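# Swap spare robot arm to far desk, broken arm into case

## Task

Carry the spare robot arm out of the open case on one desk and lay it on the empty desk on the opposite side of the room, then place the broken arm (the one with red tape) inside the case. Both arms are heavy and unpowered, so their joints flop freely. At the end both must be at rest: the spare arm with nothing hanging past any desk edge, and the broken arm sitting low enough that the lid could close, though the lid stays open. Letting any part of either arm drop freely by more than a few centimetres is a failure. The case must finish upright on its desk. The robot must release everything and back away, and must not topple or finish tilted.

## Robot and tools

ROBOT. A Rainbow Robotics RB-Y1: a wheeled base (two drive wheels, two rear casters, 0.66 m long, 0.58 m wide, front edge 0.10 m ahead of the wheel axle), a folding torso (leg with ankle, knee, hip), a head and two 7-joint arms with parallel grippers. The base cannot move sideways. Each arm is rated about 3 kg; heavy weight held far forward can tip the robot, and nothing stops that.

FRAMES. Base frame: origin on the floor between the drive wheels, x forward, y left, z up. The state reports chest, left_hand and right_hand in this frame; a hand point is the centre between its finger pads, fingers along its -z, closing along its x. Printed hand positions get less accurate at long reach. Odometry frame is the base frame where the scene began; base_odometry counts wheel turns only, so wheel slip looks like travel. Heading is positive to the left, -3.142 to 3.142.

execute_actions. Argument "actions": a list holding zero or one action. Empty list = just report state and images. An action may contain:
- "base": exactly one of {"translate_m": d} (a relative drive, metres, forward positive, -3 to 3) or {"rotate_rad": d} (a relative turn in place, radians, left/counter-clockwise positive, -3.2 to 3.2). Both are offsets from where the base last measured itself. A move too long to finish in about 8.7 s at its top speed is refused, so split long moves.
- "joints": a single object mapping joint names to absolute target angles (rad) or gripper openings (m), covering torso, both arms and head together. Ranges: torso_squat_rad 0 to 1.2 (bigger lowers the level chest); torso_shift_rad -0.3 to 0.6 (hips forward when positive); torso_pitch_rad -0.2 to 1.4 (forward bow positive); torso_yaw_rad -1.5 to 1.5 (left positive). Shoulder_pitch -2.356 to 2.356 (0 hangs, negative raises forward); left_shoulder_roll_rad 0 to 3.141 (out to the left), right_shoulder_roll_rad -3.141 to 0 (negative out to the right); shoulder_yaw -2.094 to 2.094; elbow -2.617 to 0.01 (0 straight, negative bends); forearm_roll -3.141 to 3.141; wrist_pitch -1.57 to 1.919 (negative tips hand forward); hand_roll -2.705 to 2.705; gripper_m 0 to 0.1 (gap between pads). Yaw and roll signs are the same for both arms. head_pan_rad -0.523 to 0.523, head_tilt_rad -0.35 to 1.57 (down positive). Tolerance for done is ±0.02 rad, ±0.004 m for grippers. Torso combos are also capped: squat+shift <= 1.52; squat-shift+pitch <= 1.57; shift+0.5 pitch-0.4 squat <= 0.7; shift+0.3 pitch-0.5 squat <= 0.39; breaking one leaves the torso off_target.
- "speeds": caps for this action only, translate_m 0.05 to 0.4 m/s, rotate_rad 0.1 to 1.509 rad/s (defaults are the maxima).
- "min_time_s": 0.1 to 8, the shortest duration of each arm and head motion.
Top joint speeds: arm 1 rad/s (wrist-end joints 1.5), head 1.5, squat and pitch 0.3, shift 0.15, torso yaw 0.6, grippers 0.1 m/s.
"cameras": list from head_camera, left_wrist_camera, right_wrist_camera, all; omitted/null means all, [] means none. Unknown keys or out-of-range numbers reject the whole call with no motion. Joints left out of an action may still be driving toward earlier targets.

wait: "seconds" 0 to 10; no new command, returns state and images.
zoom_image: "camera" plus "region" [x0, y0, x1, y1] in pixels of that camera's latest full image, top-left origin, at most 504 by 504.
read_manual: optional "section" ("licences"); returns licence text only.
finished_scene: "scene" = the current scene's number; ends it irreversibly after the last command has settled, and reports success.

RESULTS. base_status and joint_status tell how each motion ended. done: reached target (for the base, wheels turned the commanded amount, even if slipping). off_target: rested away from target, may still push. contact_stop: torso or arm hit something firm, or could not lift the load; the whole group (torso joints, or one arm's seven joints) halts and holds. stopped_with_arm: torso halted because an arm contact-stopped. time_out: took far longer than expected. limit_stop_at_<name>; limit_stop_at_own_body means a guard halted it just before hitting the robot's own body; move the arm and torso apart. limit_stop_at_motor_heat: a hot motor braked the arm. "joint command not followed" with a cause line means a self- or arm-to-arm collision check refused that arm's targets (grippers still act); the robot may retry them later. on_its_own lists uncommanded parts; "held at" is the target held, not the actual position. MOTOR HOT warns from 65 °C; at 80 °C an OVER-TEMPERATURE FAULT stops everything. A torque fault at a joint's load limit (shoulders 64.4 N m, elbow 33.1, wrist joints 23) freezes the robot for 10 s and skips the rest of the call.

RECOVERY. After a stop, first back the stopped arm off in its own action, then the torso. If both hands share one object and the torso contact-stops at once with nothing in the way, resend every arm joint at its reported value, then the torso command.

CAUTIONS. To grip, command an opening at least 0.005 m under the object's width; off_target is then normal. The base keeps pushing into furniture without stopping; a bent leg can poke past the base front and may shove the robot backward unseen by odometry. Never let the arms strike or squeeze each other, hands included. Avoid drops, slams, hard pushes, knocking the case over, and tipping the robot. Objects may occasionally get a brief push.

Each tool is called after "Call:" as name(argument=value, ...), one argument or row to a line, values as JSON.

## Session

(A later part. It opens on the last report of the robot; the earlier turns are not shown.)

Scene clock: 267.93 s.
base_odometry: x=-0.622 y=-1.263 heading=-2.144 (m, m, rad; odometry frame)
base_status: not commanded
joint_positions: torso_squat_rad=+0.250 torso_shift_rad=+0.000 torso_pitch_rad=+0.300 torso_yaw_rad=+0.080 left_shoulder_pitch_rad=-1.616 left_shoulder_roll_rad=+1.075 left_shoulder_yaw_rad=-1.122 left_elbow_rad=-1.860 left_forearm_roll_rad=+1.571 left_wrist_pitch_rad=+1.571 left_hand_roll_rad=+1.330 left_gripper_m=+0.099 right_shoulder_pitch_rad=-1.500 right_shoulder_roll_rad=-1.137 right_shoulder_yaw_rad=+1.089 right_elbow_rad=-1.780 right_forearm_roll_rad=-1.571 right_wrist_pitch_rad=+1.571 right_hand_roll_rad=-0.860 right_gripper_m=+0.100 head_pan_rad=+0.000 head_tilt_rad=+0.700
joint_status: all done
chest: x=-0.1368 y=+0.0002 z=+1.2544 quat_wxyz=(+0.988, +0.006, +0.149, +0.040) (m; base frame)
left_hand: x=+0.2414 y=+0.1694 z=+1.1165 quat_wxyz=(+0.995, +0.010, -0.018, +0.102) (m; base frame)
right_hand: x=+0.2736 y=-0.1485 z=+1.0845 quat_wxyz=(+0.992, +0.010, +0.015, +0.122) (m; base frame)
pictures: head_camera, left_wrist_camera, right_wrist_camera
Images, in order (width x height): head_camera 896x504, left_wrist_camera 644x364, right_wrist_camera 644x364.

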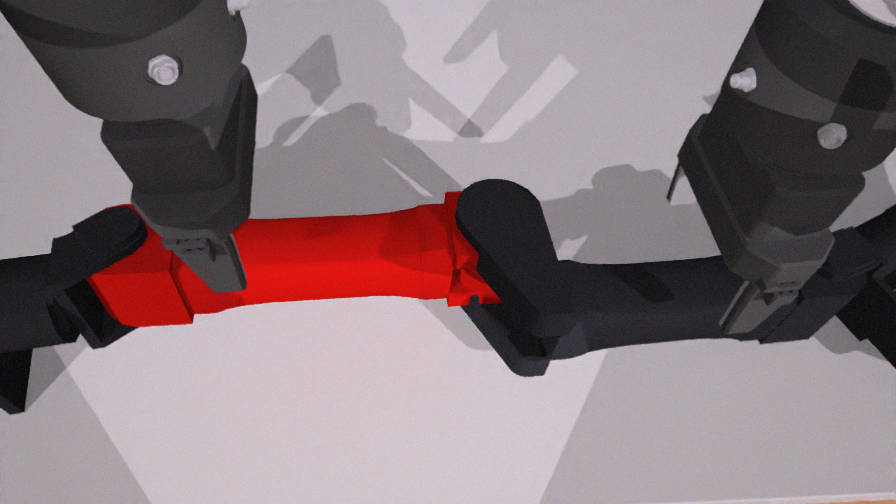

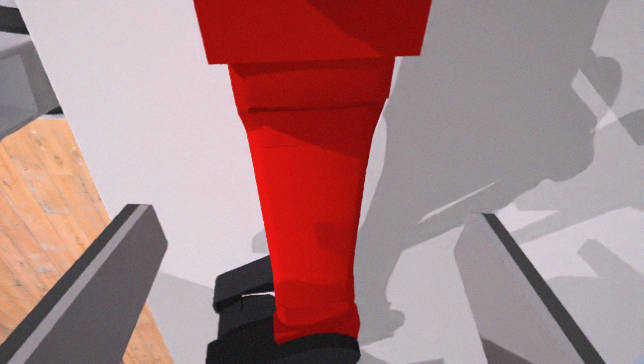

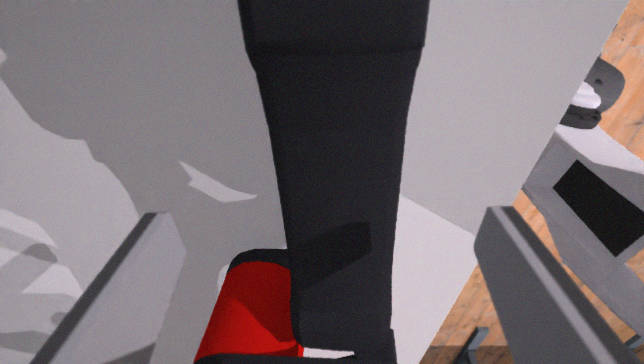

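Call:
execute_actions(
  actions=[
    {"joints":{"torso_squat_rad":0.5}},
  ],
)

Scene clock: 272.47 s.
base_odometry: x=-0.622 y=-1.263 heading=-2.144 (m, m, rad; odometry frame)
base_status: not commanded
joint_positions: torso_squat_rad=+0.500 torso_shift_rad=+0.000 torso_pitch_rad=+0.300 torso_yaw_rad=+0.080 left_shoulder_pitch_rad=-1.616 left_shoulder_roll_rad=+1.075 left_shoulder_yaw_rad=-1.122 left_elbow_rad=-1.860 left_forearm_roll_rad=+1.571 left_wrist_pitch_rad=+1.571 left_hand_roll_rad=+1.330 left_gripper_m=+0.099 right_shoulder_pitch_rad=-1.500 right_shoulder_roll_rad=-1.137 right_shoulder_yaw_rad=+1.089 right_elbow_rad=-1.780 right_forearm_roll_rad=-1.571 right_wrist_pitch_rad=+1.571 right_hand_roll_rad=-0.860 right_gripper_m=+0.100 head_pan_rad=+0.000 head_tilt_rad=+0.700
joint_status: all done
chest: x=-0.1368 y=+0.0002 z=+1.1904 quat_wxyz=(+0.988, +0.006, +0.149, +0.040) (m; base frame)
left_hand: x=+0.2415 y=+0.1694 z=+1.0525 quat_wxyz=(+0.995, +0.010, -0.018, +0.102) (m; base frame)
right_hand: x=+0.2736 y=-0.1485 z=+1.0205 quat_wxyz=(+0.992, +0.010, +0.015, +0.122) (m; base frame)
pictures: head_camera, left_wrist_camera, right_wrist_camera
Images, in order (width x height): head_camera 896x504, left_wrist_camera 644x364, right_wrist_camera 644x364.

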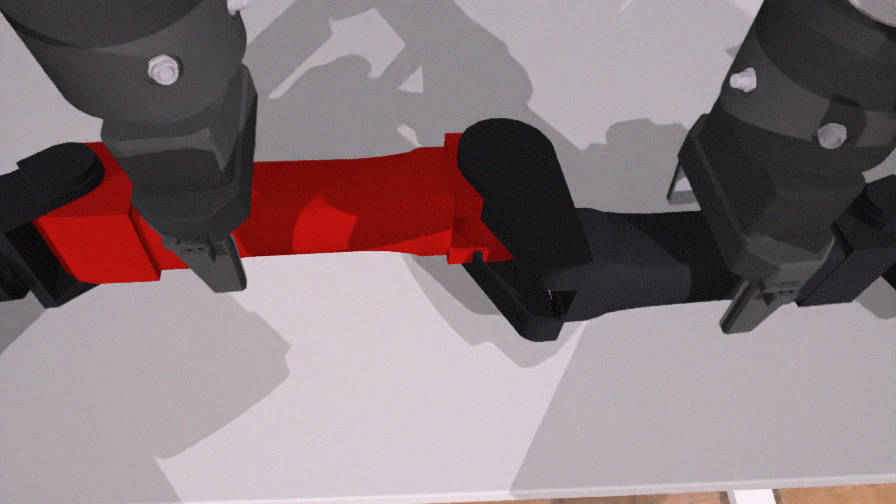

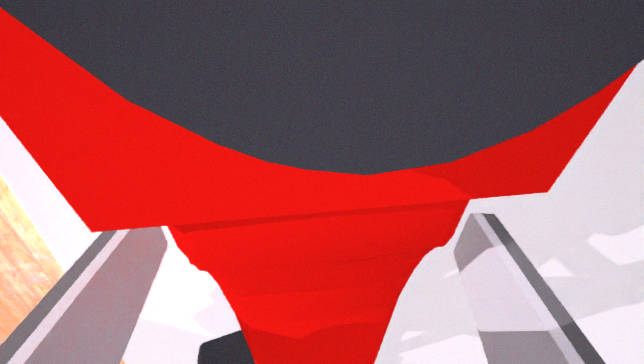

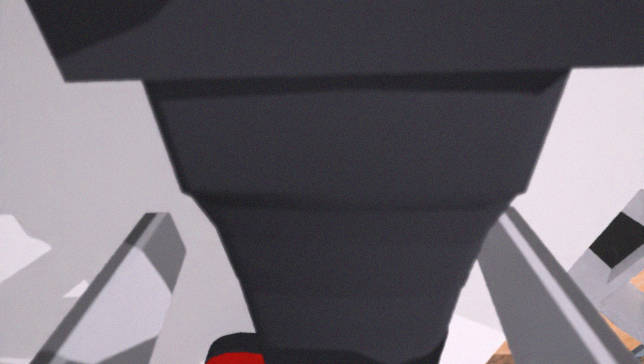

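Call:
execute_actions(
  actions=[
    {"joints":{"torso_squat_rad":0.56,"right_elbow_rad":-1.81,"right_hand_roll_rad":-0.89}},
  ],
)

Call:
execute_actions(
  actions=[
    {"joints":{"left_gripper_m":0.03,"right_gripper_m":0.03}},
  ],
  cameras=["head_camera"],
)

Scene clock: 278.40 s.
base_odometry: x=-0.622 y=-1.263 heading=-2.144 (m, m, rad; odometry frame)
base_status: not commanded
joint_positions: torso_squat_rad=+0.560 torso_shift_rad=+0.000 torso_pitch_rad=+0.300 torso_yaw_rad=+0.080 left_shoulder_pitch_rad=-1.616 left_shoulder_roll_rad=+1.075 left_shoulder_yaw_rad=-1.122 left_elbow_rad=-1.860 left_forearm_roll_rad=+1.571 left_wrist_pitch_rad=+1.571 left_hand_roll_rad=+1.330 left_gripper_m=+0.099 right_shoulder_pitch_rad=-1.501 right_shoulder_roll_rad=-1.137 right_shoulder_yaw_rad=+1.088 right_elbow_rad=-1.810 right_forearm_roll_rad=-1.571 right_wrist_pitch_rad=+1.571 right_hand_roll_rad=-0.890 right_gripper_m=+0.100 head_pan_rad=+0.000 head_tilt_rad=+0.700
joint_status: all done
chest: x=-0.1369 y=+0.0002 z=+1.1692 quat_wxyz=(+0.988, +0.006, +0.149, +0.040) (m; base frame)
left_hand: x=+0.2414 y=+0.1695 z=+1.0315 quat_wxyz=(+0.995, +0.010, -0.018, +0.102) (m; base frame)
right_hand: x=+0.2673 y=-0.1442 z=+1.0002 quat_wxyz=(+0.992, +0.011, +0.014, +0.122) (m; base frame)
pictures: head_camera, left_wrist_camera, right_wrist_camera
Images, in order (width x height): head_camera 896x504, left_wrist_camera 644x364, right_wrist_camera 644x364.

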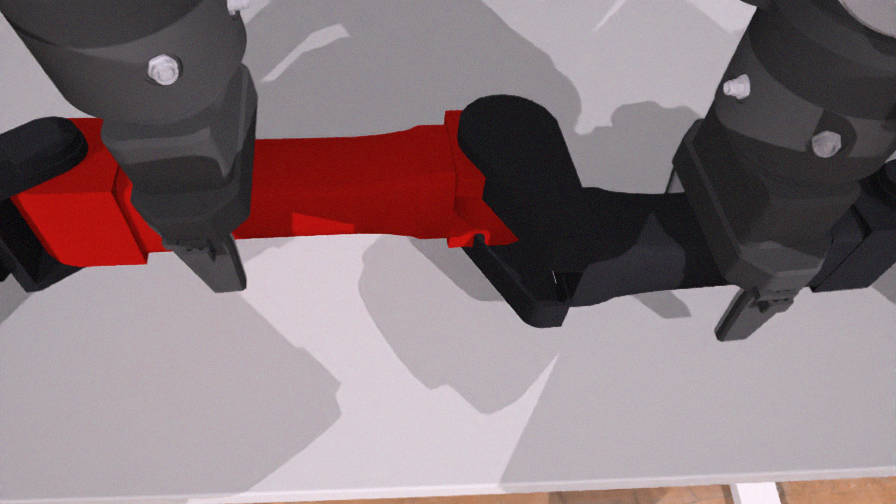

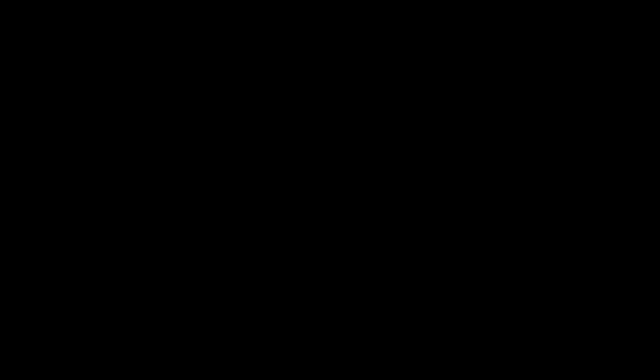

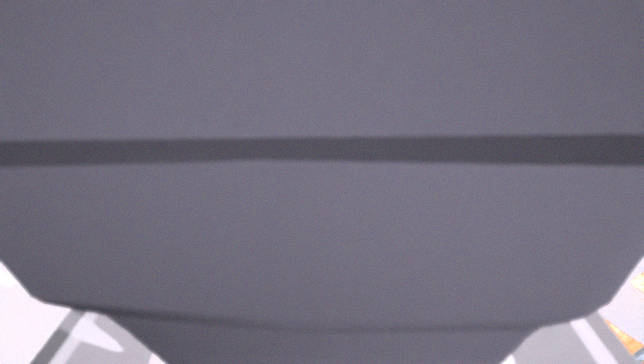

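Scene clock: 279.57 s.
base_odometry: x=-0.622 y=-1.263 heading=-2.144 (m, m, rad; odometry frame)
base_status: not commanded
joint_positions: torso_squat_rad=+0.560 torso_shift_rad=+0.000 torso_pitch_rad=+0.300 torso_yaw_rad=+0.080 left_shoulder_pitch_rad=-1.616 left_shoulder_roll_rad=+1.076 left_shoulder_yaw_rad=-1.122 left_elbow_rad=-1.859 left_forearm_roll_rad=+1.571 left_wrist_pitch_rad=+1.571 left_hand_roll_rad=+1.330 left_gripper_m=+0.055 right_shoulder_pitch_rad=-1.501 right_shoulder_roll_rad=-1.137 right_shoulder_yaw_rad=+1.088 right_elbow_rad=-1.810 right_forearm_roll_rad=-1.571 right_wrist_pitch_rad=+1.571 right_hand_roll_rad=-0.890 right_gripper_m=+0.054 head_pan_rad=+0.000 head_tilt_rad=+0.700
joint_status: left_gripper_m off_target (ended at +0.055, target +0.030); right_gripper_m off_target (ended at +0.054, target +0.030)
chest: x=-0.1369 y=+0.0002 z=+1.1692 quat_wxyz=(+0.988, +0.006, +0.149, +0.040) (m; base frame)
left_hand: x=+0.2418 y=+0.1699 z=+1.0317 quat_wxyz=(+0.994, +0.010, -0.019, +0.103) (m; base frame)
right_hand: x=+0.2671 y=-0.1443 z=+1.0002 quat_wxyz=(+0.992, +0.011, +0.015, +0.122) (m; base frame)
pictures: head_camera
Images, in order (width x height): head_camera 896x504.

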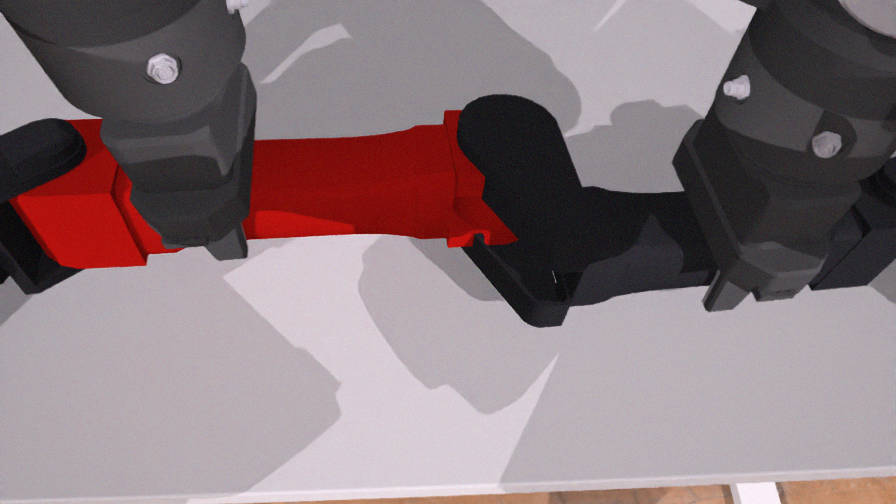

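Call:
execute_actions(
  actions=[
    {"joints":{"torso_squat_rad":0,"head_pan_rad":-0.45}},
  ],
  cameras=["head_camera"],
)

Call:
execute_actions(
  actions=[
    {"joints":{"torso_pitch_rad":0.05,"head_tilt_rad":0.9}},
  ],
  cameras=["head_camera"],
)

Scene clock: 303.70 s.
base_odometry: x=-0.622 y=-1.263 heading=-2.144 (m, m, rad; odometry frame)
base_status: not commanded
joint_positions: torso_squat_rad=+0.000 torso_shift_rad=+0.000 torso_pitch_rad=+0.302 torso_yaw_rad=+0.080 left_shoulder_pitch_rad=-1.614 left_shoulder_roll_rad=+1.075 left_shoulder_yaw_rad=-1.123 left_elbow_rad=-1.860 left_forearm_roll_rad=+1.571 left_wrist_pitch_rad=+1.571 left_hand_roll_rad=+1.330 left_gripper_m=+0.055 right_shoulder_pitch_rad=-1.498 right_shoulder_roll_rad=-1.136 right_shoulder_yaw_rad=+1.091 right_elbow_rad=-1.810 right_forearm_roll_rad=-1.571 right_wrist_pitch_rad=+1.571 right_hand_roll_rad=-0.890 right_gripper_m=+0.054 head_pan_rad=-0.450 head_tilt_rad=+0.700
joint_status: all done
chest: x=-0.1357 y=+0.0002 z=+1.2759 quat_wxyz=(+0.988, +0.006, +0.150, +0.040) (m; base frame)
left_hand: x=+0.2419 y=+0.1698 z=+1.1364 quat_wxyz=(+0.995, +0.011, -0.016, +0.103) (m; base frame)
right_hand: x=+0.2668 y=-0.1446 z=+1.1040 quat_wxyz=(+0.992, +0.010, +0.018, +0.122) (m; base frame)
pictures: head_camera
Images, in order (width x height): head_camera 896x504.

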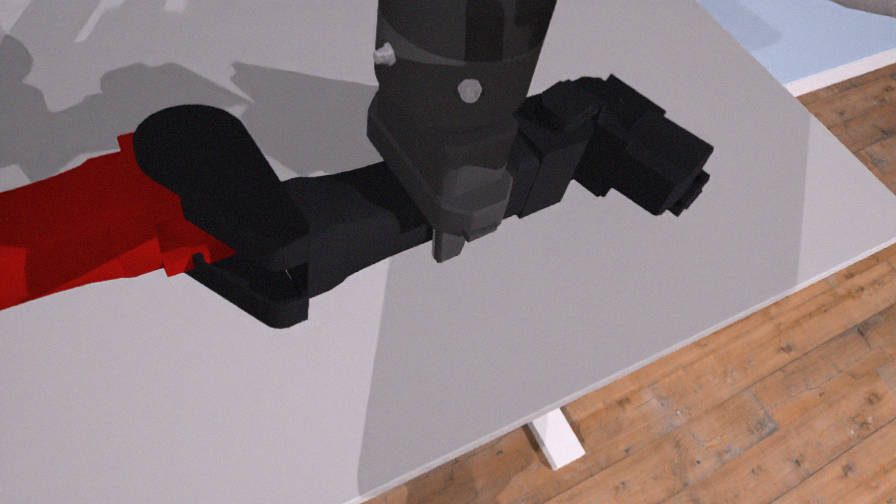

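Scene clock: 305.30 s.
base_odometry: x=-0.622 y=-1.263 heading=-2.144 (m, m, rad; odometry frame)
base_status: not commanded
joint_positions: torso_squat_rad=+0.000 torso_shift_rad=+0.000 torso_pitch_rad=+0.051 torso_yaw_rad=+0.080 left_shoulder_pitch_rad=-1.614 left_shoulder_roll_rad=+1.075 left_shoulder_yaw_rad=-1.123 left_elbow_rad=-1.860 left_forearm_roll_rad=+1.571 left_wrist_pitch_rad=+1.571 left_hand_roll_rad=+1.330 left_gripper_m=+0.054 right_shoulder_pitch_rad=-1.497 right_shoulder_roll_rad=-1.136 right_shoulder_yaw_rad=+1.091 right_elbow_rad=-1.811 right_forearm_roll_rad=-1.571 right_wrist_pitch_rad=+1.571 right_hand_roll_rad=-0.890 right_gripper_m=+0.054 head_pan_rad=-0.450 head_tilt_rad=+0.900
joint_status: all done
chest: x=-0.2119 y=+0.0002 z=+1.2895 quat_wxyz=(+0.999, +0.001, +0.026, +0.040) (m; base frame)
left_hand: x=+0.1883 y=+0.1698 z=+1.2478 quat_wxyz=(+0.985, -0.002, -0.140, +0.103) (m; base frame)
right_hand: x=+0.2204 y=-0.1446 z=+1.2222 quat_wxyz=(+0.987, -0.006, -0.105, +0.123) (m; base frame)
pictures: head_camera
Images, in order (width x height): head_camera 896x504.

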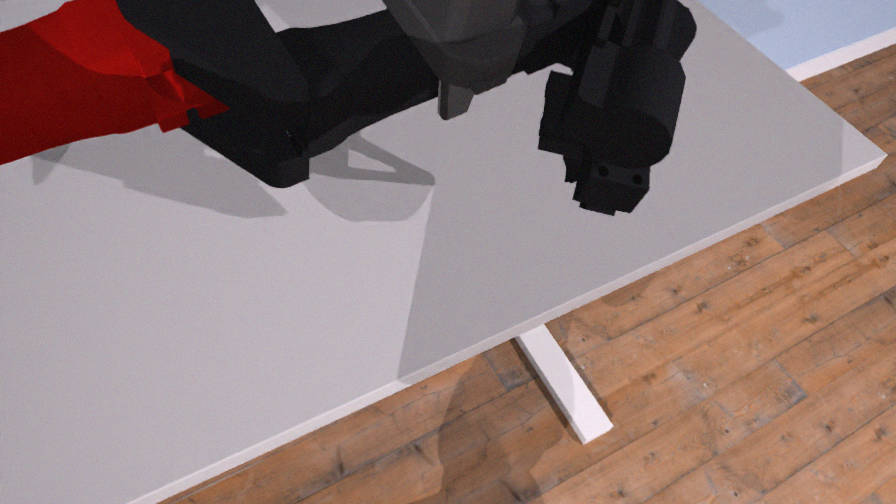

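Call:
execute_actions(
  actions=[
    {"base":{"translate_m":-0.6},"speeds":{"translate_m":0.3}},
  ],
  cameras=[],
)

Call:
execute_actions(
  actions=[
    {"base":{"rotate_rad":2.552},"speeds":{"rotate_rad":0.7}},
  ],
  cameras=[],
)

Call:
execute_actions(
  actions=[
    {"base":{"translate_m":1.676},"joints":{"torso_yaw_rad":-0.1,"head_pan_rad":0.1}},
  ],
  cameras=[],
)

Call:
execute_actions(
  actions=[
    {"base":{"rotate_rad":-0.796},"speeds":{"rotate_rad":0.7}},
  ],
  cameras=["head_camera"],
)

Scene clock: 319.30 s.
base_odometry: x=-0.297 y=-0.759 heading=-2.145 (m, m, rad; odometry frame)
base_status: done
joint_positions: torso_squat_rad=+0.000 torso_shift_rad=+0.000 torso_pitch_rad=+0.051 torso_yaw_rad=+0.080 left_shoulder_pitch_rad=-1.614 left_shoulder_roll_rad=+1.075 left_shoulder_yaw_rad=-1.123 left_elbow_rad=-1.860 left_forearm_roll_rad=+1.571 left_wrist_pitch_rad=+1.571 left_hand_roll_rad=+1.330 left_gripper_m=+0.054 right_shoulder_pitch_rad=-1.497 right_shoulder_roll_rad=-1.136 right_shoulder_yaw_rad=+1.091 right_elbow_rad=-1.811 right_forearm_roll_rad=-1.571 right_wrist_pitch_rad=+1.571 right_hand_roll_rad=-0.890 right_gripper_m=+0.055 head_pan_rad=-0.450 head_tilt_rad=+0.900
joint_status: not commanded
chest: x=-0.2119 y=+0.0002 z=+1.2895 quat_wxyz=(+0.999, +0.001, +0.026, +0.040) (m; base frame)
left_hand: x=+0.1883 y=+0.1699 z=+1.2476 quat_wxyz=(+0.985, -0.002, -0.140, +0.103) (m; base frame)
right_hand: x=+0.2204 y=-0.1446 z=+1.2222 quat_wxyz=(+0.987, -0.006, -0.105, +0.123) (m; base frame)
pictures: none
No camera images: the call's "cameras" was empty. Leave "cameras" out to get every camera's image.

Scene clock: 324.67 s.
base_odometry: x=-0.297 y=-0.759 heading=+0.406 (m, m, rad; odometry frame)
base_status: done
joint_positions: torso_squat_rad=+0.000 torso_shift_rad=+0.000 torso_pitch_rad=+0.051 torso_yaw_rad=+0.080 left_shoulder_pitch_rad=-1.614 left_shoulder_roll_rad=+1.075 left_shoulder_yaw_rad=-1.123 left_elbow_rad=-1.860 left_forearm_roll_rad=+1.571 left_wrist_pitch_rad=+1.571 left_hand_roll_rad=+1.330 left_gripper_m=+0.054 right_shoulder_pitch_rad=-1.497 right_shoulder_roll_rad=-1.136 right_shoulder_yaw_rad=+1.091 right_elbow_rad=-1.811 right_forearm_roll_rad=-1.571 right_wrist_pitch_rad=+1.571 right_hand_roll_rad=-0.890 right_gripper_m=+0.055 head_pan_rad=-0.450 head_tilt_rad=+0.900
joint_status: not commanded
chest: x=-0.2119 y=+0.0002 z=+1.2895 quat_wxyz=(+0.999, +0.001, +0.026, +0.040) (m; base frame)
left_hand: x=+0.1883 y=+0.1699 z=+1.2476 quat_wxyz=(+0.985, -0.002, -0.140, +0.103) (m; base frame)
right_hand: x=+0.2204 y=-0.1446 z=+1.2222 quat_wxyz=(+0.987, -0.006, -0.105, +0.123) (m; base frame)
pictures: none
No camera images: the call's "cameras" was empty. Leave "cameras" out to get every camera's image.

Scene clock: 330.20 s.
base_odometry: x=+1.243 y=-0.096 heading=+0.407 (m, m, rad; odometry frame)
base_status: done
joint_positions: torso_squat_rad=+0.000 torso_shift_rad=+0.000 torso_pitch_rad=+0.052 torso_yaw_rad=-0.100 left_shoulder_pitch_rad=-1.614 left_shoulder_roll_rad=+1.074 left_shoulder_yaw_rad=-1.124 left_elbow_rad=-1.860 left_forearm_roll_rad=+1.571 left_wrist_pitch_rad=+1.571 left_hand_roll_rad=+1.330 left_gripper_m=+0.054 right_shoulder_pitch_rad=-1.497 right_shoulder_roll_rad=-1.136 right_shoulder_yaw_rad=+1.091 right_elbow_rad=-1.811 right_forearm_roll_rad=-1.571 right_wrist_pitch_rad=+1.571 right_hand_roll_rad=-0.890 right_gripper_m=+0.055 head_pan_rad=+0.100 head_tilt_rad=+0.900
joint_status: all done
chest: x=-0.2118 y=+0.0001 z=+1.2895 quat_wxyz=(+0.998, -0.002, +0.026, -0.050) (m; base frame)
left_hand: x=+0.2123 y=+0.0950 z=+1.2463 quat_wxyz=(+0.990, -0.019, -0.138, +0.015) (m; base frame)
right_hand: x=+0.1876 y=-0.2204 z=+1.2239 quat_wxyz=(+0.994, -0.019, -0.104, +0.034) (m; base frame)
pictures: none
No camera images: the call's "cameras" was empty. Leave "cameras" out to get every camera's image.

Scene clock: 333.07 s.
base_odometry: x=+1.242 y=-0.096 heading=-0.388 (m, m, rad; odometry frame)
base_status: done
joint_positions: torso_squat_rad=+0.000 torso_shift_rad=+0.000 torso_pitch_rad=+0.052 torso_yaw_rad=-0.100 left_shoulder_pitch_rad=-1.614 left_shoulder_roll_rad=+1.074 left_shoulder_yaw_rad=-1.124 left_elbow_rad=-1.860 left_forearm_roll_rad=+1.571 left_wrist_pitch_rad=+1.571 left_hand_roll_rad=+1.330 left_gripper_m=+0.054 right_shoulder_pitch_rad=-1.497 right_shoulder_roll_rad=-1.136 right_shoulder_yaw_rad=+1.091 right_elbow_rad=-1.811 right_forearm_roll_rad=-1.571 right_wrist_pitch_rad=+1.571 right_hand_roll_rad=-0.890 right_gripper_m=+0.055 head_pan_rad=+0.100 head_tilt_rad=+0.900
joint_status: not commanded
chest: x=-0.2118 y=+0.0001 z=+1.2895 quat_wxyz=(+0.998, -0.002, +0.026, -0.050) (m; base frame)
left_hand: x=+0.2122 y=+0.0951 z=+1.2463 quat_wxyz=(+0.990, -0.019, -0.138, +0.015) (m; base frame)
right_hand: x=+0.1876 y=-0.2203 z=+1.2239 quat_wxyz=(+0.994, -0.019, -0.104, +0.034) (m; base frame)
pictures: head_camera
Images, in order (width x height): head_camera 896x504.

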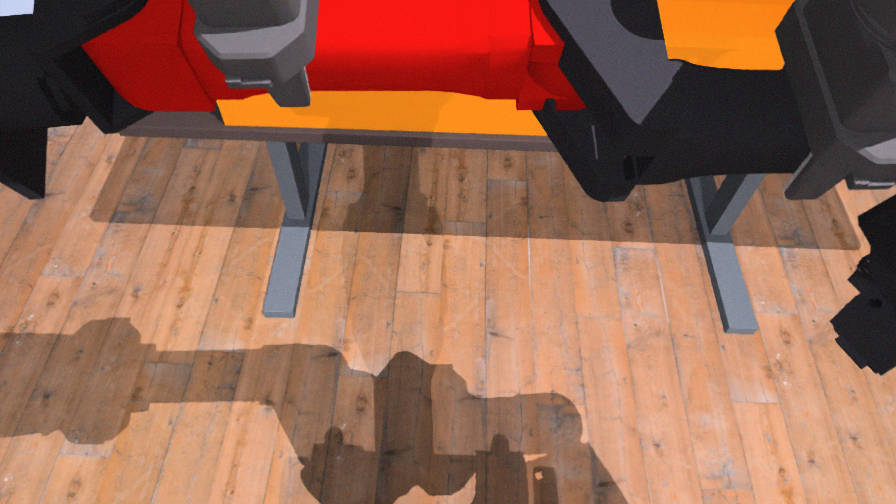

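Call:
execute_actions(
  actions=[
    {"base":{"rotate_rad":-0.11}},
  ],
  cameras=[],
)

Call:
execute_actions(
  actions=[
    {"base":{"translate_m":0.64},"speeds":{"translate_m":0.3}},
  ],
  cameras=[],
)

Call:
execute_actions(
  actions=[
    {"base":{"rotate_rad":0.08},"joints":{"head_pan_rad":0.5,"head_tilt_rad":1.0}},
  ],
  cameras=["head_camera"],
)

Call:
execute_actions(
  actions=[
    {"joints":{"torso_pitch_rad":0.3,"torso_yaw_rad":-0.2,"head_pan_rad":-0.35,"head_tilt_rad":0.75}},
  ],
  cameras=["head_camera"],
)

Scene clock: 349.53 s.
base_odometry: x=+1.242 y=-0.096 heading=-0.498 (m, m, rad; odometry frame)
base_status: done
joint_positions: torso_squat_rad=+0.000 torso_shift_rad=+0.000 torso_pitch_rad=+0.052 torso_yaw_rad=-0.100 left_shoulder_pitch_rad=-1.614 left_shoulder_roll_rad=+1.074 left_shoulder_yaw_rad=-1.124 left_elbow_rad=-1.860 left_forearm_roll_rad=+1.571 left_wrist_pitch_rad=+1.571 left_hand_roll_rad=+1.330 left_gripper_m=+0.054 right_shoulder_pitch_rad=-1.497 right_shoulder_roll_rad=-1.136 right_shoulder_yaw_rad=+1.091 right_elbow_rad=-1.811 right_forearm_roll_rad=-1.571 right_wrist_pitch_rad=+1.571 right_hand_roll_rad=-0.890 right_gripper_m=+0.055 head_pan_rad=+0.100 head_tilt_rad=+0.900
joint_status: not commanded
chest: x=-0.2118 y=+0.0001 z=+1.2895 quat_wxyz=(+0.998, -0.002, +0.026, -0.050) (m; base frame)
left_hand: x=+0.2122 y=+0.0951 z=+1.2463 quat_wxyz=(+0.990, -0.019, -0.138, +0.015) (m; base frame)
right_hand: x=+0.1876 y=-0.2203 z=+1.2239 quat_wxyz=(+0.994, -0.019, -0.104, +0.034) (m; base frame)
pictures: none
No camera images: the call's "cameras" was empty. Leave "cameras" out to get every camera's image.

Scene clock: 352.73 s.
base_odometry: x=+1.804 y=-0.402 heading=-0.499 (m, m, rad; odometry frame)
base_status: done
joint_positions: torso_squat_rad=+0.000 torso_shift_rad=+0.000 torso_pitch_rad=+0.052 torso_yaw_rad=-0.100 left_shoulder_pitch_rad=-1.614 left_shoulder_roll_rad=+1.074 left_shoulder_yaw_rad=-1.124 left_elbow_rad=-1.860 left_forearm_roll_rad=+1.571 left_wrist_pitch_rad=+1.571 left_hand_roll_rad=+1.330 left_gripper_m=+0.054 right_shoulder_pitch_rad=-1.497 right_shoulder_roll_rad=-1.136 right_shoulder_yaw_rad=+1.091 right_elbow_rad=-1.811 right_forearm_roll_rad=-1.571 right_wrist_pitch_rad=+1.571 right_hand_roll_rad=-0.890 right_gripper_m=+0.055 head_pan_rad=+0.100 head_tilt_rad=+0.900
joint_status: not commanded
chest: x=-0.2117 y=+0.0001 z=+1.2895 quat_wxyz=(+0.998, -0.002, +0.026, -0.050) (m; base frame)
left_hand: x=+0.2123 y=+0.0951 z=+1.2463 quat_wxyz=(+0.990, -0.019, -0.138, +0.015) (m; base frame)
right_hand: x=+0.1877 y=-0.2203 z=+1.2239 quat_wxyz=(+0.994, -0.019, -0.104, +0.034) (m; base frame)
pictures: none
No camera images: the call's "cameras" was empty. Leave "cameras" out to get every camera's image.

Scene clock: 354.43 s.
base_odometry: x=+1.804 y=-0.402 heading=-0.420 (m, m, rad; odometry frame)
base_status: done
joint_positions: torso_squat_rad=+0.000 torso_shift_rad=+0.000 torso_pitch_rad=+0.052 torso_yaw_rad=-0.100 left_shoulder_pitch_rad=-1.614 left_shoulder_roll_rad=+1.074 left_shoulder_yaw_rad=-1.124 left_elbow_rad=-1.860 left_forearm_roll_rad=+1.571 left_wrist_pitch_rad=+1.571 left_hand_roll_rad=+1.330 left_gripper_m=+0.054 right_shoulder_pitch_rad=-1.497 right_shoulder_roll_rad=-1.136 right_shoulder_yaw_rad=+1.091 right_elbow_rad=-1.811 right_forearm_roll_rad=-1.571 right_wrist_pitch_rad=+1.571 right_hand_roll_rad=-0.890 right_gripper_m=+0.055 head_pan_rad=+0.500 head_tilt_rad=+1.000
joint_status: all done
chest: x=-0.2118 y=+0.0001 z=+1.2895 quat_wxyz=(+0.998, -0.002, +0.026, -0.050) (m; base frame)
left_hand: x=+0.2123 y=+0.0951 z=+1.2463 quat_wxyz=(+0.990, -0.019, -0.138, +0.015) (m; base frame)
right_hand: x=+0.1876 y=-0.2203 z=+1.2239 quat_wxyz=(+0.994, -0.019, -0.104, +0.034) (m; base frame)
pictures: head_camera
Images, in order (width x height): head_camera 896x504.

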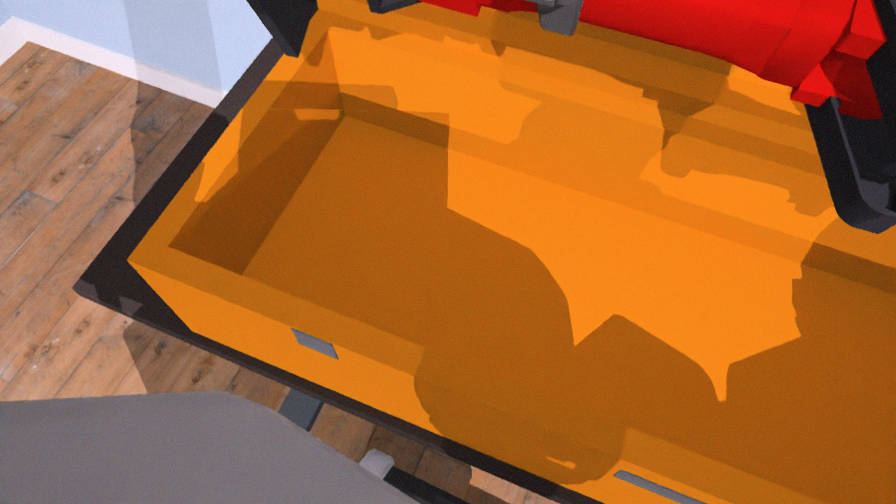

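Scene clock: 356.07 s.
base_odometry: x=+1.804 y=-0.402 heading=-0.420 (m, m, rad; odometry frame)
base_status: not commanded
joint_positions: torso_squat_rad=+0.000 torso_shift_rad=+0.000 torso_pitch_rad=+0.302 torso_yaw_rad=-0.200 left_shoulder_pitch_rad=-1.614 left_shoulder_roll_rad=+1.075 left_shoulder_yaw_rad=-1.124 left_elbow_rad=-1.860 left_forearm_roll_rad=+1.571 left_wrist_pitch_rad=+1.571 left_hand_roll_rad=+1.330 left_gripper_m=+0.054 right_shoulder_pitch_rad=-1.497 right_shoulder_roll_rad=-1.136 right_shoulder_yaw_rad=+1.091 right_elbow_rad=-1.810 right_forearm_roll_rad=-1.571 right_wrist_pitch_rad=+1.571 right_hand_roll_rad=-0.890 right_gripper_m=+0.055 head_pan_rad=-0.350 head_tilt_rad=+0.750
joint_status: all done
chest: x=-0.1358 y=+0.0001 z=+1.2760 quat_wxyz=(+0.984, -0.015, +0.150, -0.099) (m; base frame)
left_hand: x=+0.2716 y=+0.0522 z=+1.1270 quat_wxyz=(+0.999, -0.032, -0.013, -0.030) (m; base frame)
right_hand: x=+0.2123 y=-0.2593 z=+1.1207 quat_wxyz=(+0.999, -0.029, +0.022, -0.012) (m; base frame)
pictures: head_camera
Images, in order (width x height): head_camera 896x504.

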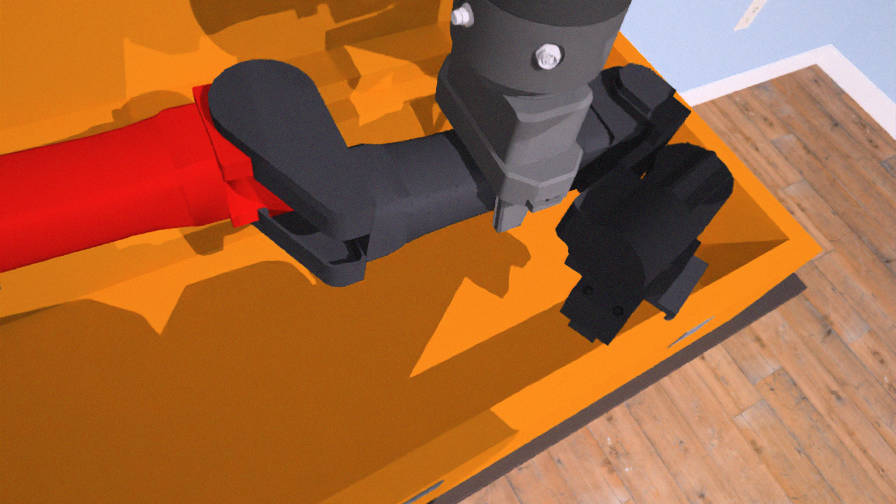

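Call:
execute_actions(
  actions=[
    {"base":{"translate_m":0.05}},
  ],
  cameras=[],
)

Call:
execute_actions(
  actions=[
    {"joints":{"torso_squat_rad":0.5}},
  ],
  cameras=["head_camera"],
)

Call:
execute_actions(
  actions=[
    {"joints":{"head_pan_rad":0.5}},
  ],
  cameras=["head_camera"],
)

Scene clock: 370.20 s.
base_odometry: x=+1.850 y=-0.423 heading=-0.419 (m, m, rad; odometry frame)
base_status: done
joint_positions: torso_squat_rad=+0.000 torso_shift_rad=+0.000 torso_pitch_rad=+0.302 torso_yaw_rad=-0.200 left_shoulder_pitch_rad=-1.614 left_shoulder_roll_rad=+1.075 left_shoulder_yaw_rad=-1.124 left_elbow_rad=-1.860 left_forearm_roll_rad=+1.571 left_wrist_pitch_rad=+1.571 left_hand_roll_rad=+1.330 left_gripper_m=+0.054 right_shoulder_pitch_rad=-1.498 right_shoulder_roll_rad=-1.136 right_shoulder_yaw_rad=+1.091 right_elbow_rad=-1.810 right_forearm_roll_rad=-1.571 right_wrist_pitch_rad=+1.571 right_hand_roll_rad=-0.890 right_gripper_m=+0.055 head_pan_rad=-0.350 head_tilt_rad=+0.750
joint_status: not commanded
chest: x=-0.1358 y=+0.0001 z=+1.2760 quat_wxyz=(+0.984, -0.015, +0.149, -0.099) (m; base frame)
left_hand: x=+0.2716 y=+0.0522 z=+1.1271 quat_wxyz=(+0.999, -0.032, -0.013, -0.030) (m; base frame)
right_hand: x=+0.2123 y=-0.2593 z=+1.1208 quat_wxyz=(+0.999, -0.029, +0.022, -0.012) (m; base frame)
pictures: none
No camera images: the call's "cameras" was empty. Leave "cameras" out to get every camera's image.

Scene clock: 372.67 s.
base_odometry: x=+1.850 y=-0.423 heading=-0.419 (m, m, rad; odometry frame)
base_status: not commanded
joint_positions: torso_squat_rad=+0.500 torso_shift_rad=+0.000 torso_pitch_rad=+0.301 torso_yaw_rad=-0.200 left_shoulder_pitch_rad=-1.614 left_shoulder_roll_rad=+1.075 left_shoulder_yaw_rad=-1.124 left_elbow_rad=-1.860 left_forearm_roll_rad=+1.571 left_wrist_pitch_rad=+1.571 left_hand_roll_rad=+1.330 left_gripper_m=+0.054 right_shoulder_pitch_rad=-1.498 right_shoulder_roll_rad=-1.136 right_shoulder_yaw_rad=+1.091 right_elbow_rad=-1.810 right_forearm_roll_rad=-1.571 right_wrist_pitch_rad=+1.571 right_hand_roll_rad=-0.890 right_gripper_m=+0.055 head_pan_rad=-0.350 head_tilt_rad=+0.750
joint_status: all done
chest: x=-0.1360 y=+0.0001 z=+1.1903 quat_wxyz=(+0.984, -0.015, +0.149, -0.099) (m; base frame)
left_hand: x=+0.2715 y=+0.0522 z=+1.0416 quat_wxyz=(+0.999, -0.032, -0.013, -0.030) (m; base frame)
right_hand: x=+0.2122 y=-0.2593 z=+1.0353 quat_wxyz=(+0.999, -0.029, +0.021, -0.012) (m; base frame)
pictures: head_camera
Images, in order (width x height): head_camera 896x504.

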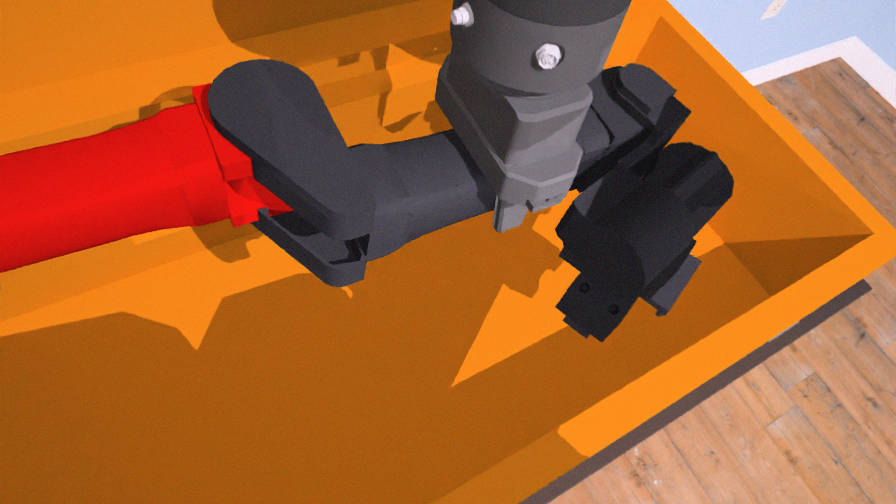

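Scene clock: 373.90 s.
base_odometry: x=+1.850 y=-0.423 heading=-0.419 (m, m, rad; odometry frame)
base_status: not commanded
joint_positions: torso_squat_rad=+0.500 torso_shift_rad=+0.000 torso_pitch_rad=+0.301 torso_yaw_rad=-0.200 left_shoulder_pitch_rad=-1.614 left_shoulder_roll_rad=+1.075 left_shoulder_yaw_rad=-1.124 left_elbow_rad=-1.860 left_forearm_roll_rad=+1.571 left_wrist_pitch_rad=+1.571 left_hand_roll_rad=+1.330 left_gripper_m=+0.054 right_shoulder_pitch_rad=-1.498 right_shoulder_roll_rad=-1.136 right_shoulder_yaw_rad=+1.091 right_elbow_rad=-1.810 right_forearm_roll_rad=-1.571 right_wrist_pitch_rad=+1.571 right_hand_roll_rad=-0.890 right_gripper_m=+0.055 head_pan_rad=+0.500 head_tilt_rad=+0.750
joint_status: all done
chest: x=-0.1360 y=+0.0001 z=+1.1903 quat_wxyz=(+0.984, -0.015, +0.149, -0.099) (m; base frame)
left_hand: x=+0.2715 y=+0.0522 z=+1.0416 quat_wxyz=(+0.999, -0.032, -0.013, -0.030) (m; base frame)
right_hand: x=+0.2122 y=-0.2593 z=+1.0353 quat_wxyz=(+0.999, -0.029, +0.021, -0.012) (m; base frame)
pictures: head_camera
Images, in order (width x height): head_camera 896x504.

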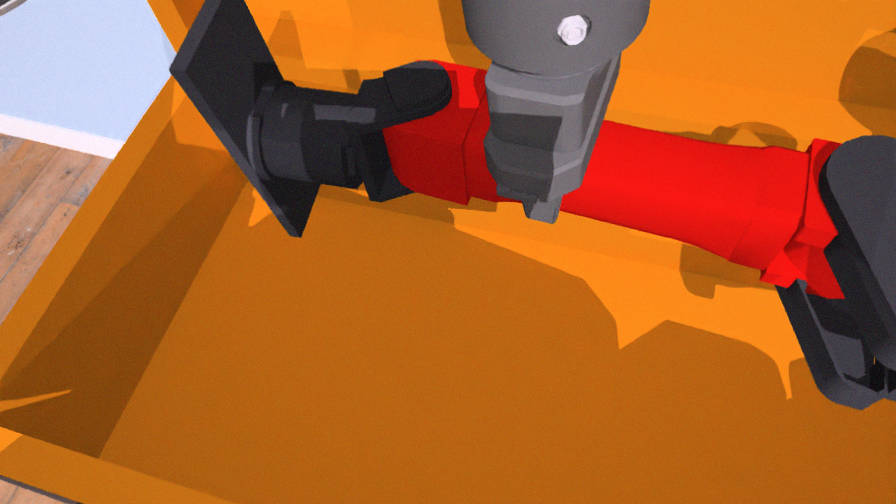

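Call:
execute_actions(
  actions=[
    {"joints":{"torso_squat_rad":0.69}},
  ],
  cameras=["head_camera"],
)

Call:
execute_actions(
  actions=[
    {"joints":{"torso_squat_rad":0.73,"head_pan_rad":-0.4}},
  ],
  cameras=["head_camera"],
)

Scene clock: 382.47 s.
base_odometry: x=+1.850 y=-0.423 heading=-0.419 (m, m, rad; odometry frame)
base_status: not commanded
joint_positions: torso_squat_rad=+0.690 torso_shift_rad=+0.000 torso_pitch_rad=+0.301 torso_yaw_rad=-0.200 left_shoulder_pitch_rad=-1.614 left_shoulder_roll_rad=+1.075 left_shoulder_yaw_rad=-1.124 left_elbow_rad=-1.860 left_forearm_roll_rad=+1.571 left_wrist_pitch_rad=+1.571 left_hand_roll_rad=+1.330 left_gripper_m=+0.054 right_shoulder_pitch_rad=-1.498 right_shoulder_roll_rad=-1.136 right_shoulder_yaw_rad=+1.091 right_elbow_rad=-1.810 right_forearm_roll_rad=-1.571 right_wrist_pitch_rad=+1.571 right_hand_roll_rad=-0.890 right_gripper_m=+0.055 head_pan_rad=+0.500 head_tilt_rad=+0.750
joint_status: all done
chest: x=-0.1360 y=+0.0001 z=+1.1159 quat_wxyz=(+0.984, -0.015, +0.149, -0.099) (m; base frame)
left_hand: x=+0.2714 y=+0.0522 z=+0.9672 quat_wxyz=(+0.999, -0.032, -0.013, -0.030) (m; base frame)
right_hand: x=+0.2121 y=-0.2593 z=+0.9608 quat_wxyz=(+0.999, -0.029, +0.021, -0.012) (m; base frame)
pictures: head_camera
Images, in order (width x height): head_camera 896x504.

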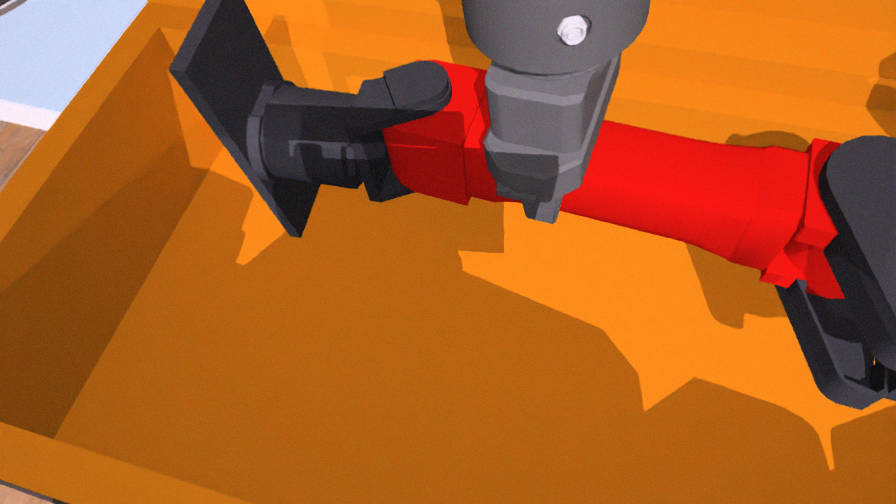

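Scene clock: 383.73 s.
base_odometry: x=+1.850 y=-0.423 heading=-0.419 (m, m, rad; odometry frame)
base_status: not commanded
joint_positions: torso_squat_rad=+0.730 torso_shift_rad=+0.000 torso_pitch_rad=+0.301 torso_yaw_rad=-0.200 left_shoulder_pitch_rad=-1.614 left_shoulder_roll_rad=+1.075 left_shoulder_yaw_rad=-1.124 left_elbow_rad=-1.860 left_forearm_roll_rad=+1.571 left_wrist_pitch_rad=+1.571 left_hand_roll_rad=+1.330 left_gripper_m=+0.054 right_shoulder_pitch_rad=-1.498 right_shoulder_roll_rad=-1.136 right_shoulder_yaw_rad=+1.091 right_elbow_rad=-1.810 right_forearm_roll_rad=-1.571 right_wrist_pitch_rad=+1.571 right_hand_roll_rad=-0.890 right_gripper_m=+0.055 head_pan_rad=-0.400 head_tilt_rad=+0.750
joint_status: all done
chest: x=-0.1360 y=+0.0001 z=+1.0977 quat_wxyz=(+0.984, -0.015, +0.149, -0.099) (m; base frame)
left_hand: x=+0.2714 y=+0.0522 z=+0.9489 quat_wxyz=(+0.999, -0.032, -0.013, -0.030) (m; base frame)
right_hand: x=+0.2121 y=-0.2593 z=+0.9426 quat_wxyz=(+0.999, -0.029, +0.021, -0.012) (m; base frame)
pictures: head_camera
Images, in order (width x height): head_camera 896x504.

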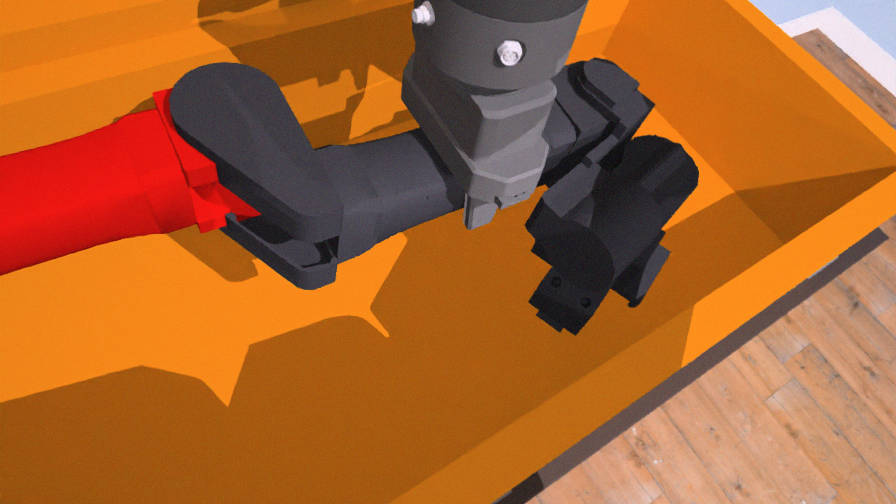

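Call:
execute_actions(
  actions=[
    {"joints":{"torso_squat_rad":0.76}},
  ],
  cameras=[],
)

Call:
execute_actions(
  actions=[
    {"base":{"translate_m":-0.04},"joints":{"torso_squat_rad":0.775,"torso_yaw_rad":-0.11}},
  ],
  cameras=["head_camera"],
)

Scene clock: 390.63 s.
base_odometry: x=+1.850 y=-0.423 heading=-0.419 (m, m, rad; odometry frame)
base_status: not commanded
joint_positions: torso_squat_rad=+0.760 torso_shift_rad=+0.000 torso_pitch_rad=+0.301 torso_yaw_rad=-0.200 left_shoulder_pitch_rad=-1.613 left_shoulder_roll_rad=+1.075 left_shoulder_yaw_rad=-1.124 left_elbow_rad=-1.859 left_forearm_roll_rad=+1.571 left_wrist_pitch_rad=+1.571 left_hand_roll_rad=+1.330 left_gripper_m=+0.054 right_shoulder_pitch_rad=-1.501 right_shoulder_roll_rad=-1.137 right_shoulder_yaw_rad=+1.089 right_elbow_rad=-1.810 right_forearm_roll_rad=-1.571 right_wrist_pitch_rad=+1.571 right_hand_roll_rad=-0.890 right_gripper_m=+0.055 head_pan_rad=-0.400 head_tilt_rad=+0.750
joint_status: all done
chest: x=-0.1364 y=+0.0003 z=+1.0835 quat_wxyz=(+0.984, -0.015, +0.149, -0.099) (m; base frame)
left_hand: x=+0.2710 y=+0.0528 z=+0.9344 quat_wxyz=(+0.999, -0.032, -0.013, -0.030) (m; base frame)
right_hand: x=+0.2130 y=-0.2588 z=+0.9306 quat_wxyz=(+0.999, -0.029, +0.019, -0.012) (m; base frame)
pictures: none
No camera images: the call's "cameras" was empty. Leave "cameras" out to get every camera's image.

Scene clock: 392.00 s.
base_odometry: x=+1.814 y=-0.406 heading=-0.420 (m, m, rad; odometry frame)
base_status: done
joint_positions: torso_squat_rad=+0.775 torso_shift_rad=+0.000 torso_pitch_rad=+0.301 torso_yaw_rad=-0.110 left_shoulder_pitch_rad=-1.613 left_shoulder_roll_rad=+1.074 left_shoulder_yaw_rad=-1.125 left_elbow_rad=-1.860 left_forearm_roll_rad=+1.571 left_wrist_pitch_rad=+1.571 left_hand_roll_rad=+1.330 left_gripper_m=+0.053 right_shoulder_pitch_rad=-1.502 right_shoulder_roll_rad=-1.137 right_shoulder_yaw_rad=+1.088 right_elbow_rad=-1.810 right_forearm_roll_rad=-1.571 right_wrist_pitch_rad=+1.571 right_hand_roll_rad=-0.890 right_gripper_m=+0.054 head_pan_rad=-0.400 head_tilt_rad=+0.750
joint_status: all done
chest: x=-0.1364 y=+0.0005 z=+1.0762 quat_wxyz=(+0.987, -0.009, +0.149, -0.054) (m; base frame)
left_hand: x=+0.2645 y=+0.0915 z=+0.9287 quat_wxyz=(+1.000, -0.018, -0.013, +0.013) (m; base frame)
right_hand: x=+0.2345 y=-0.2234 z=+0.9177 quat_wxyz=(+0.999, -0.016, +0.016, +0.032) (m; base frame)
pictures: head_camera
Images, in order (width x height): head_camera 896x504.

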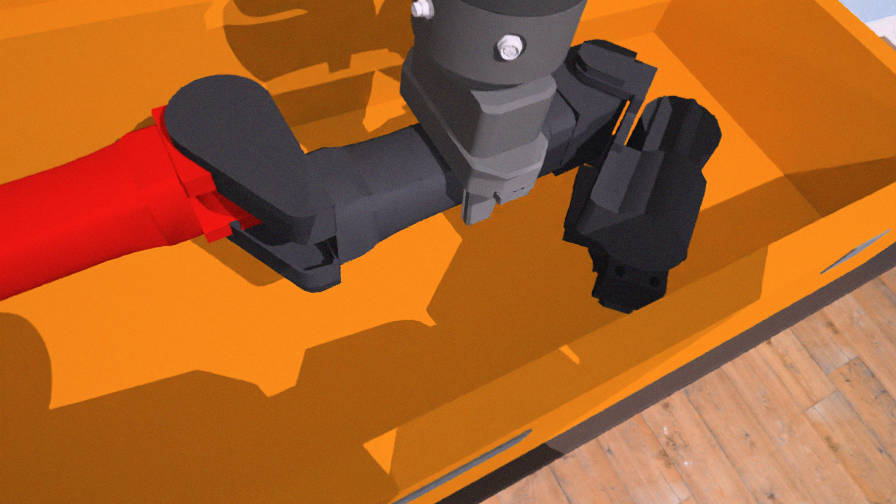

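Call:
execute_actions(
  actions=[
    {"base":{"translate_m":-0.015},"joints":{"torso_squat_rad":0.77,"torso_yaw_rad":-0.01}},
  ],
  cameras=["head_camera"],
)

Scene clock: 399.00 s.
base_odometry: x=+1.800 y=-0.400 heading=-0.421 (m, m, rad; odometry frame)
base_status: done
joint_positions: torso_squat_rad=+0.770 torso_shift_rad=+0.000 torso_pitch_rad=+0.301 torso_yaw_rad=-0.010 left_shoulder_pitch_rad=-1.616 left_shoulder_roll_rad=+1.075 left_shoulder_yaw_rad=-1.123 left_elbow_rad=-1.860 left_forearm_roll_rad=+1.571 left_wrist_pitch_rad=+1.571 left_hand_roll_rad=+1.330 left_gripper_m=+0.030 right_shoulder_pitch_rad=-1.498 right_shoulder_roll_rad=-1.137 right_shoulder_yaw_rad=+1.091 right_elbow_rad=-1.809 right_forearm_roll_rad=-1.571 right_wrist_pitch_rad=+1.571 right_hand_roll_rad=-0.890 right_gripper_m=+0.054 head_pan_rad=-0.400 head_tilt_rad=+0.750
joint_status: all done
on_its_own: left_gripper_m moved -0.023 to your old target +0.030
chest: x=-0.1361 y=+0.0001 z=+1.0786 quat_wxyz=(+0.989, -0.001, +0.150, -0.005) (m; base frame)
left_hand: x=+0.2548 y=+0.1327 z=+0.9359 quat_wxyz=(+0.998, -0.003, -0.016, +0.060) (m; base frame)
right_hand: x=+0.2528 y=-0.1837 z=+0.9114 quat_wxyz=(+0.997, -0.003, +0.018, +0.078) (m; base frame)
pictures: head_camera
Images, in order (width x height): head_camera 896x504.

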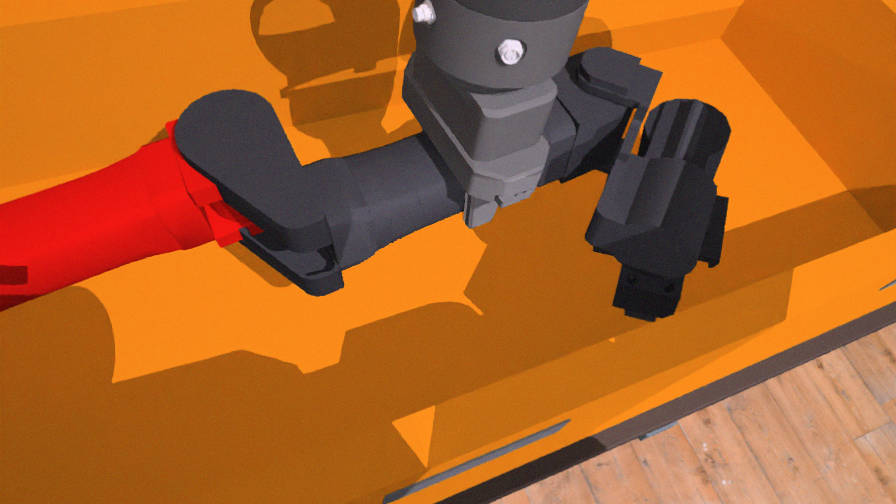

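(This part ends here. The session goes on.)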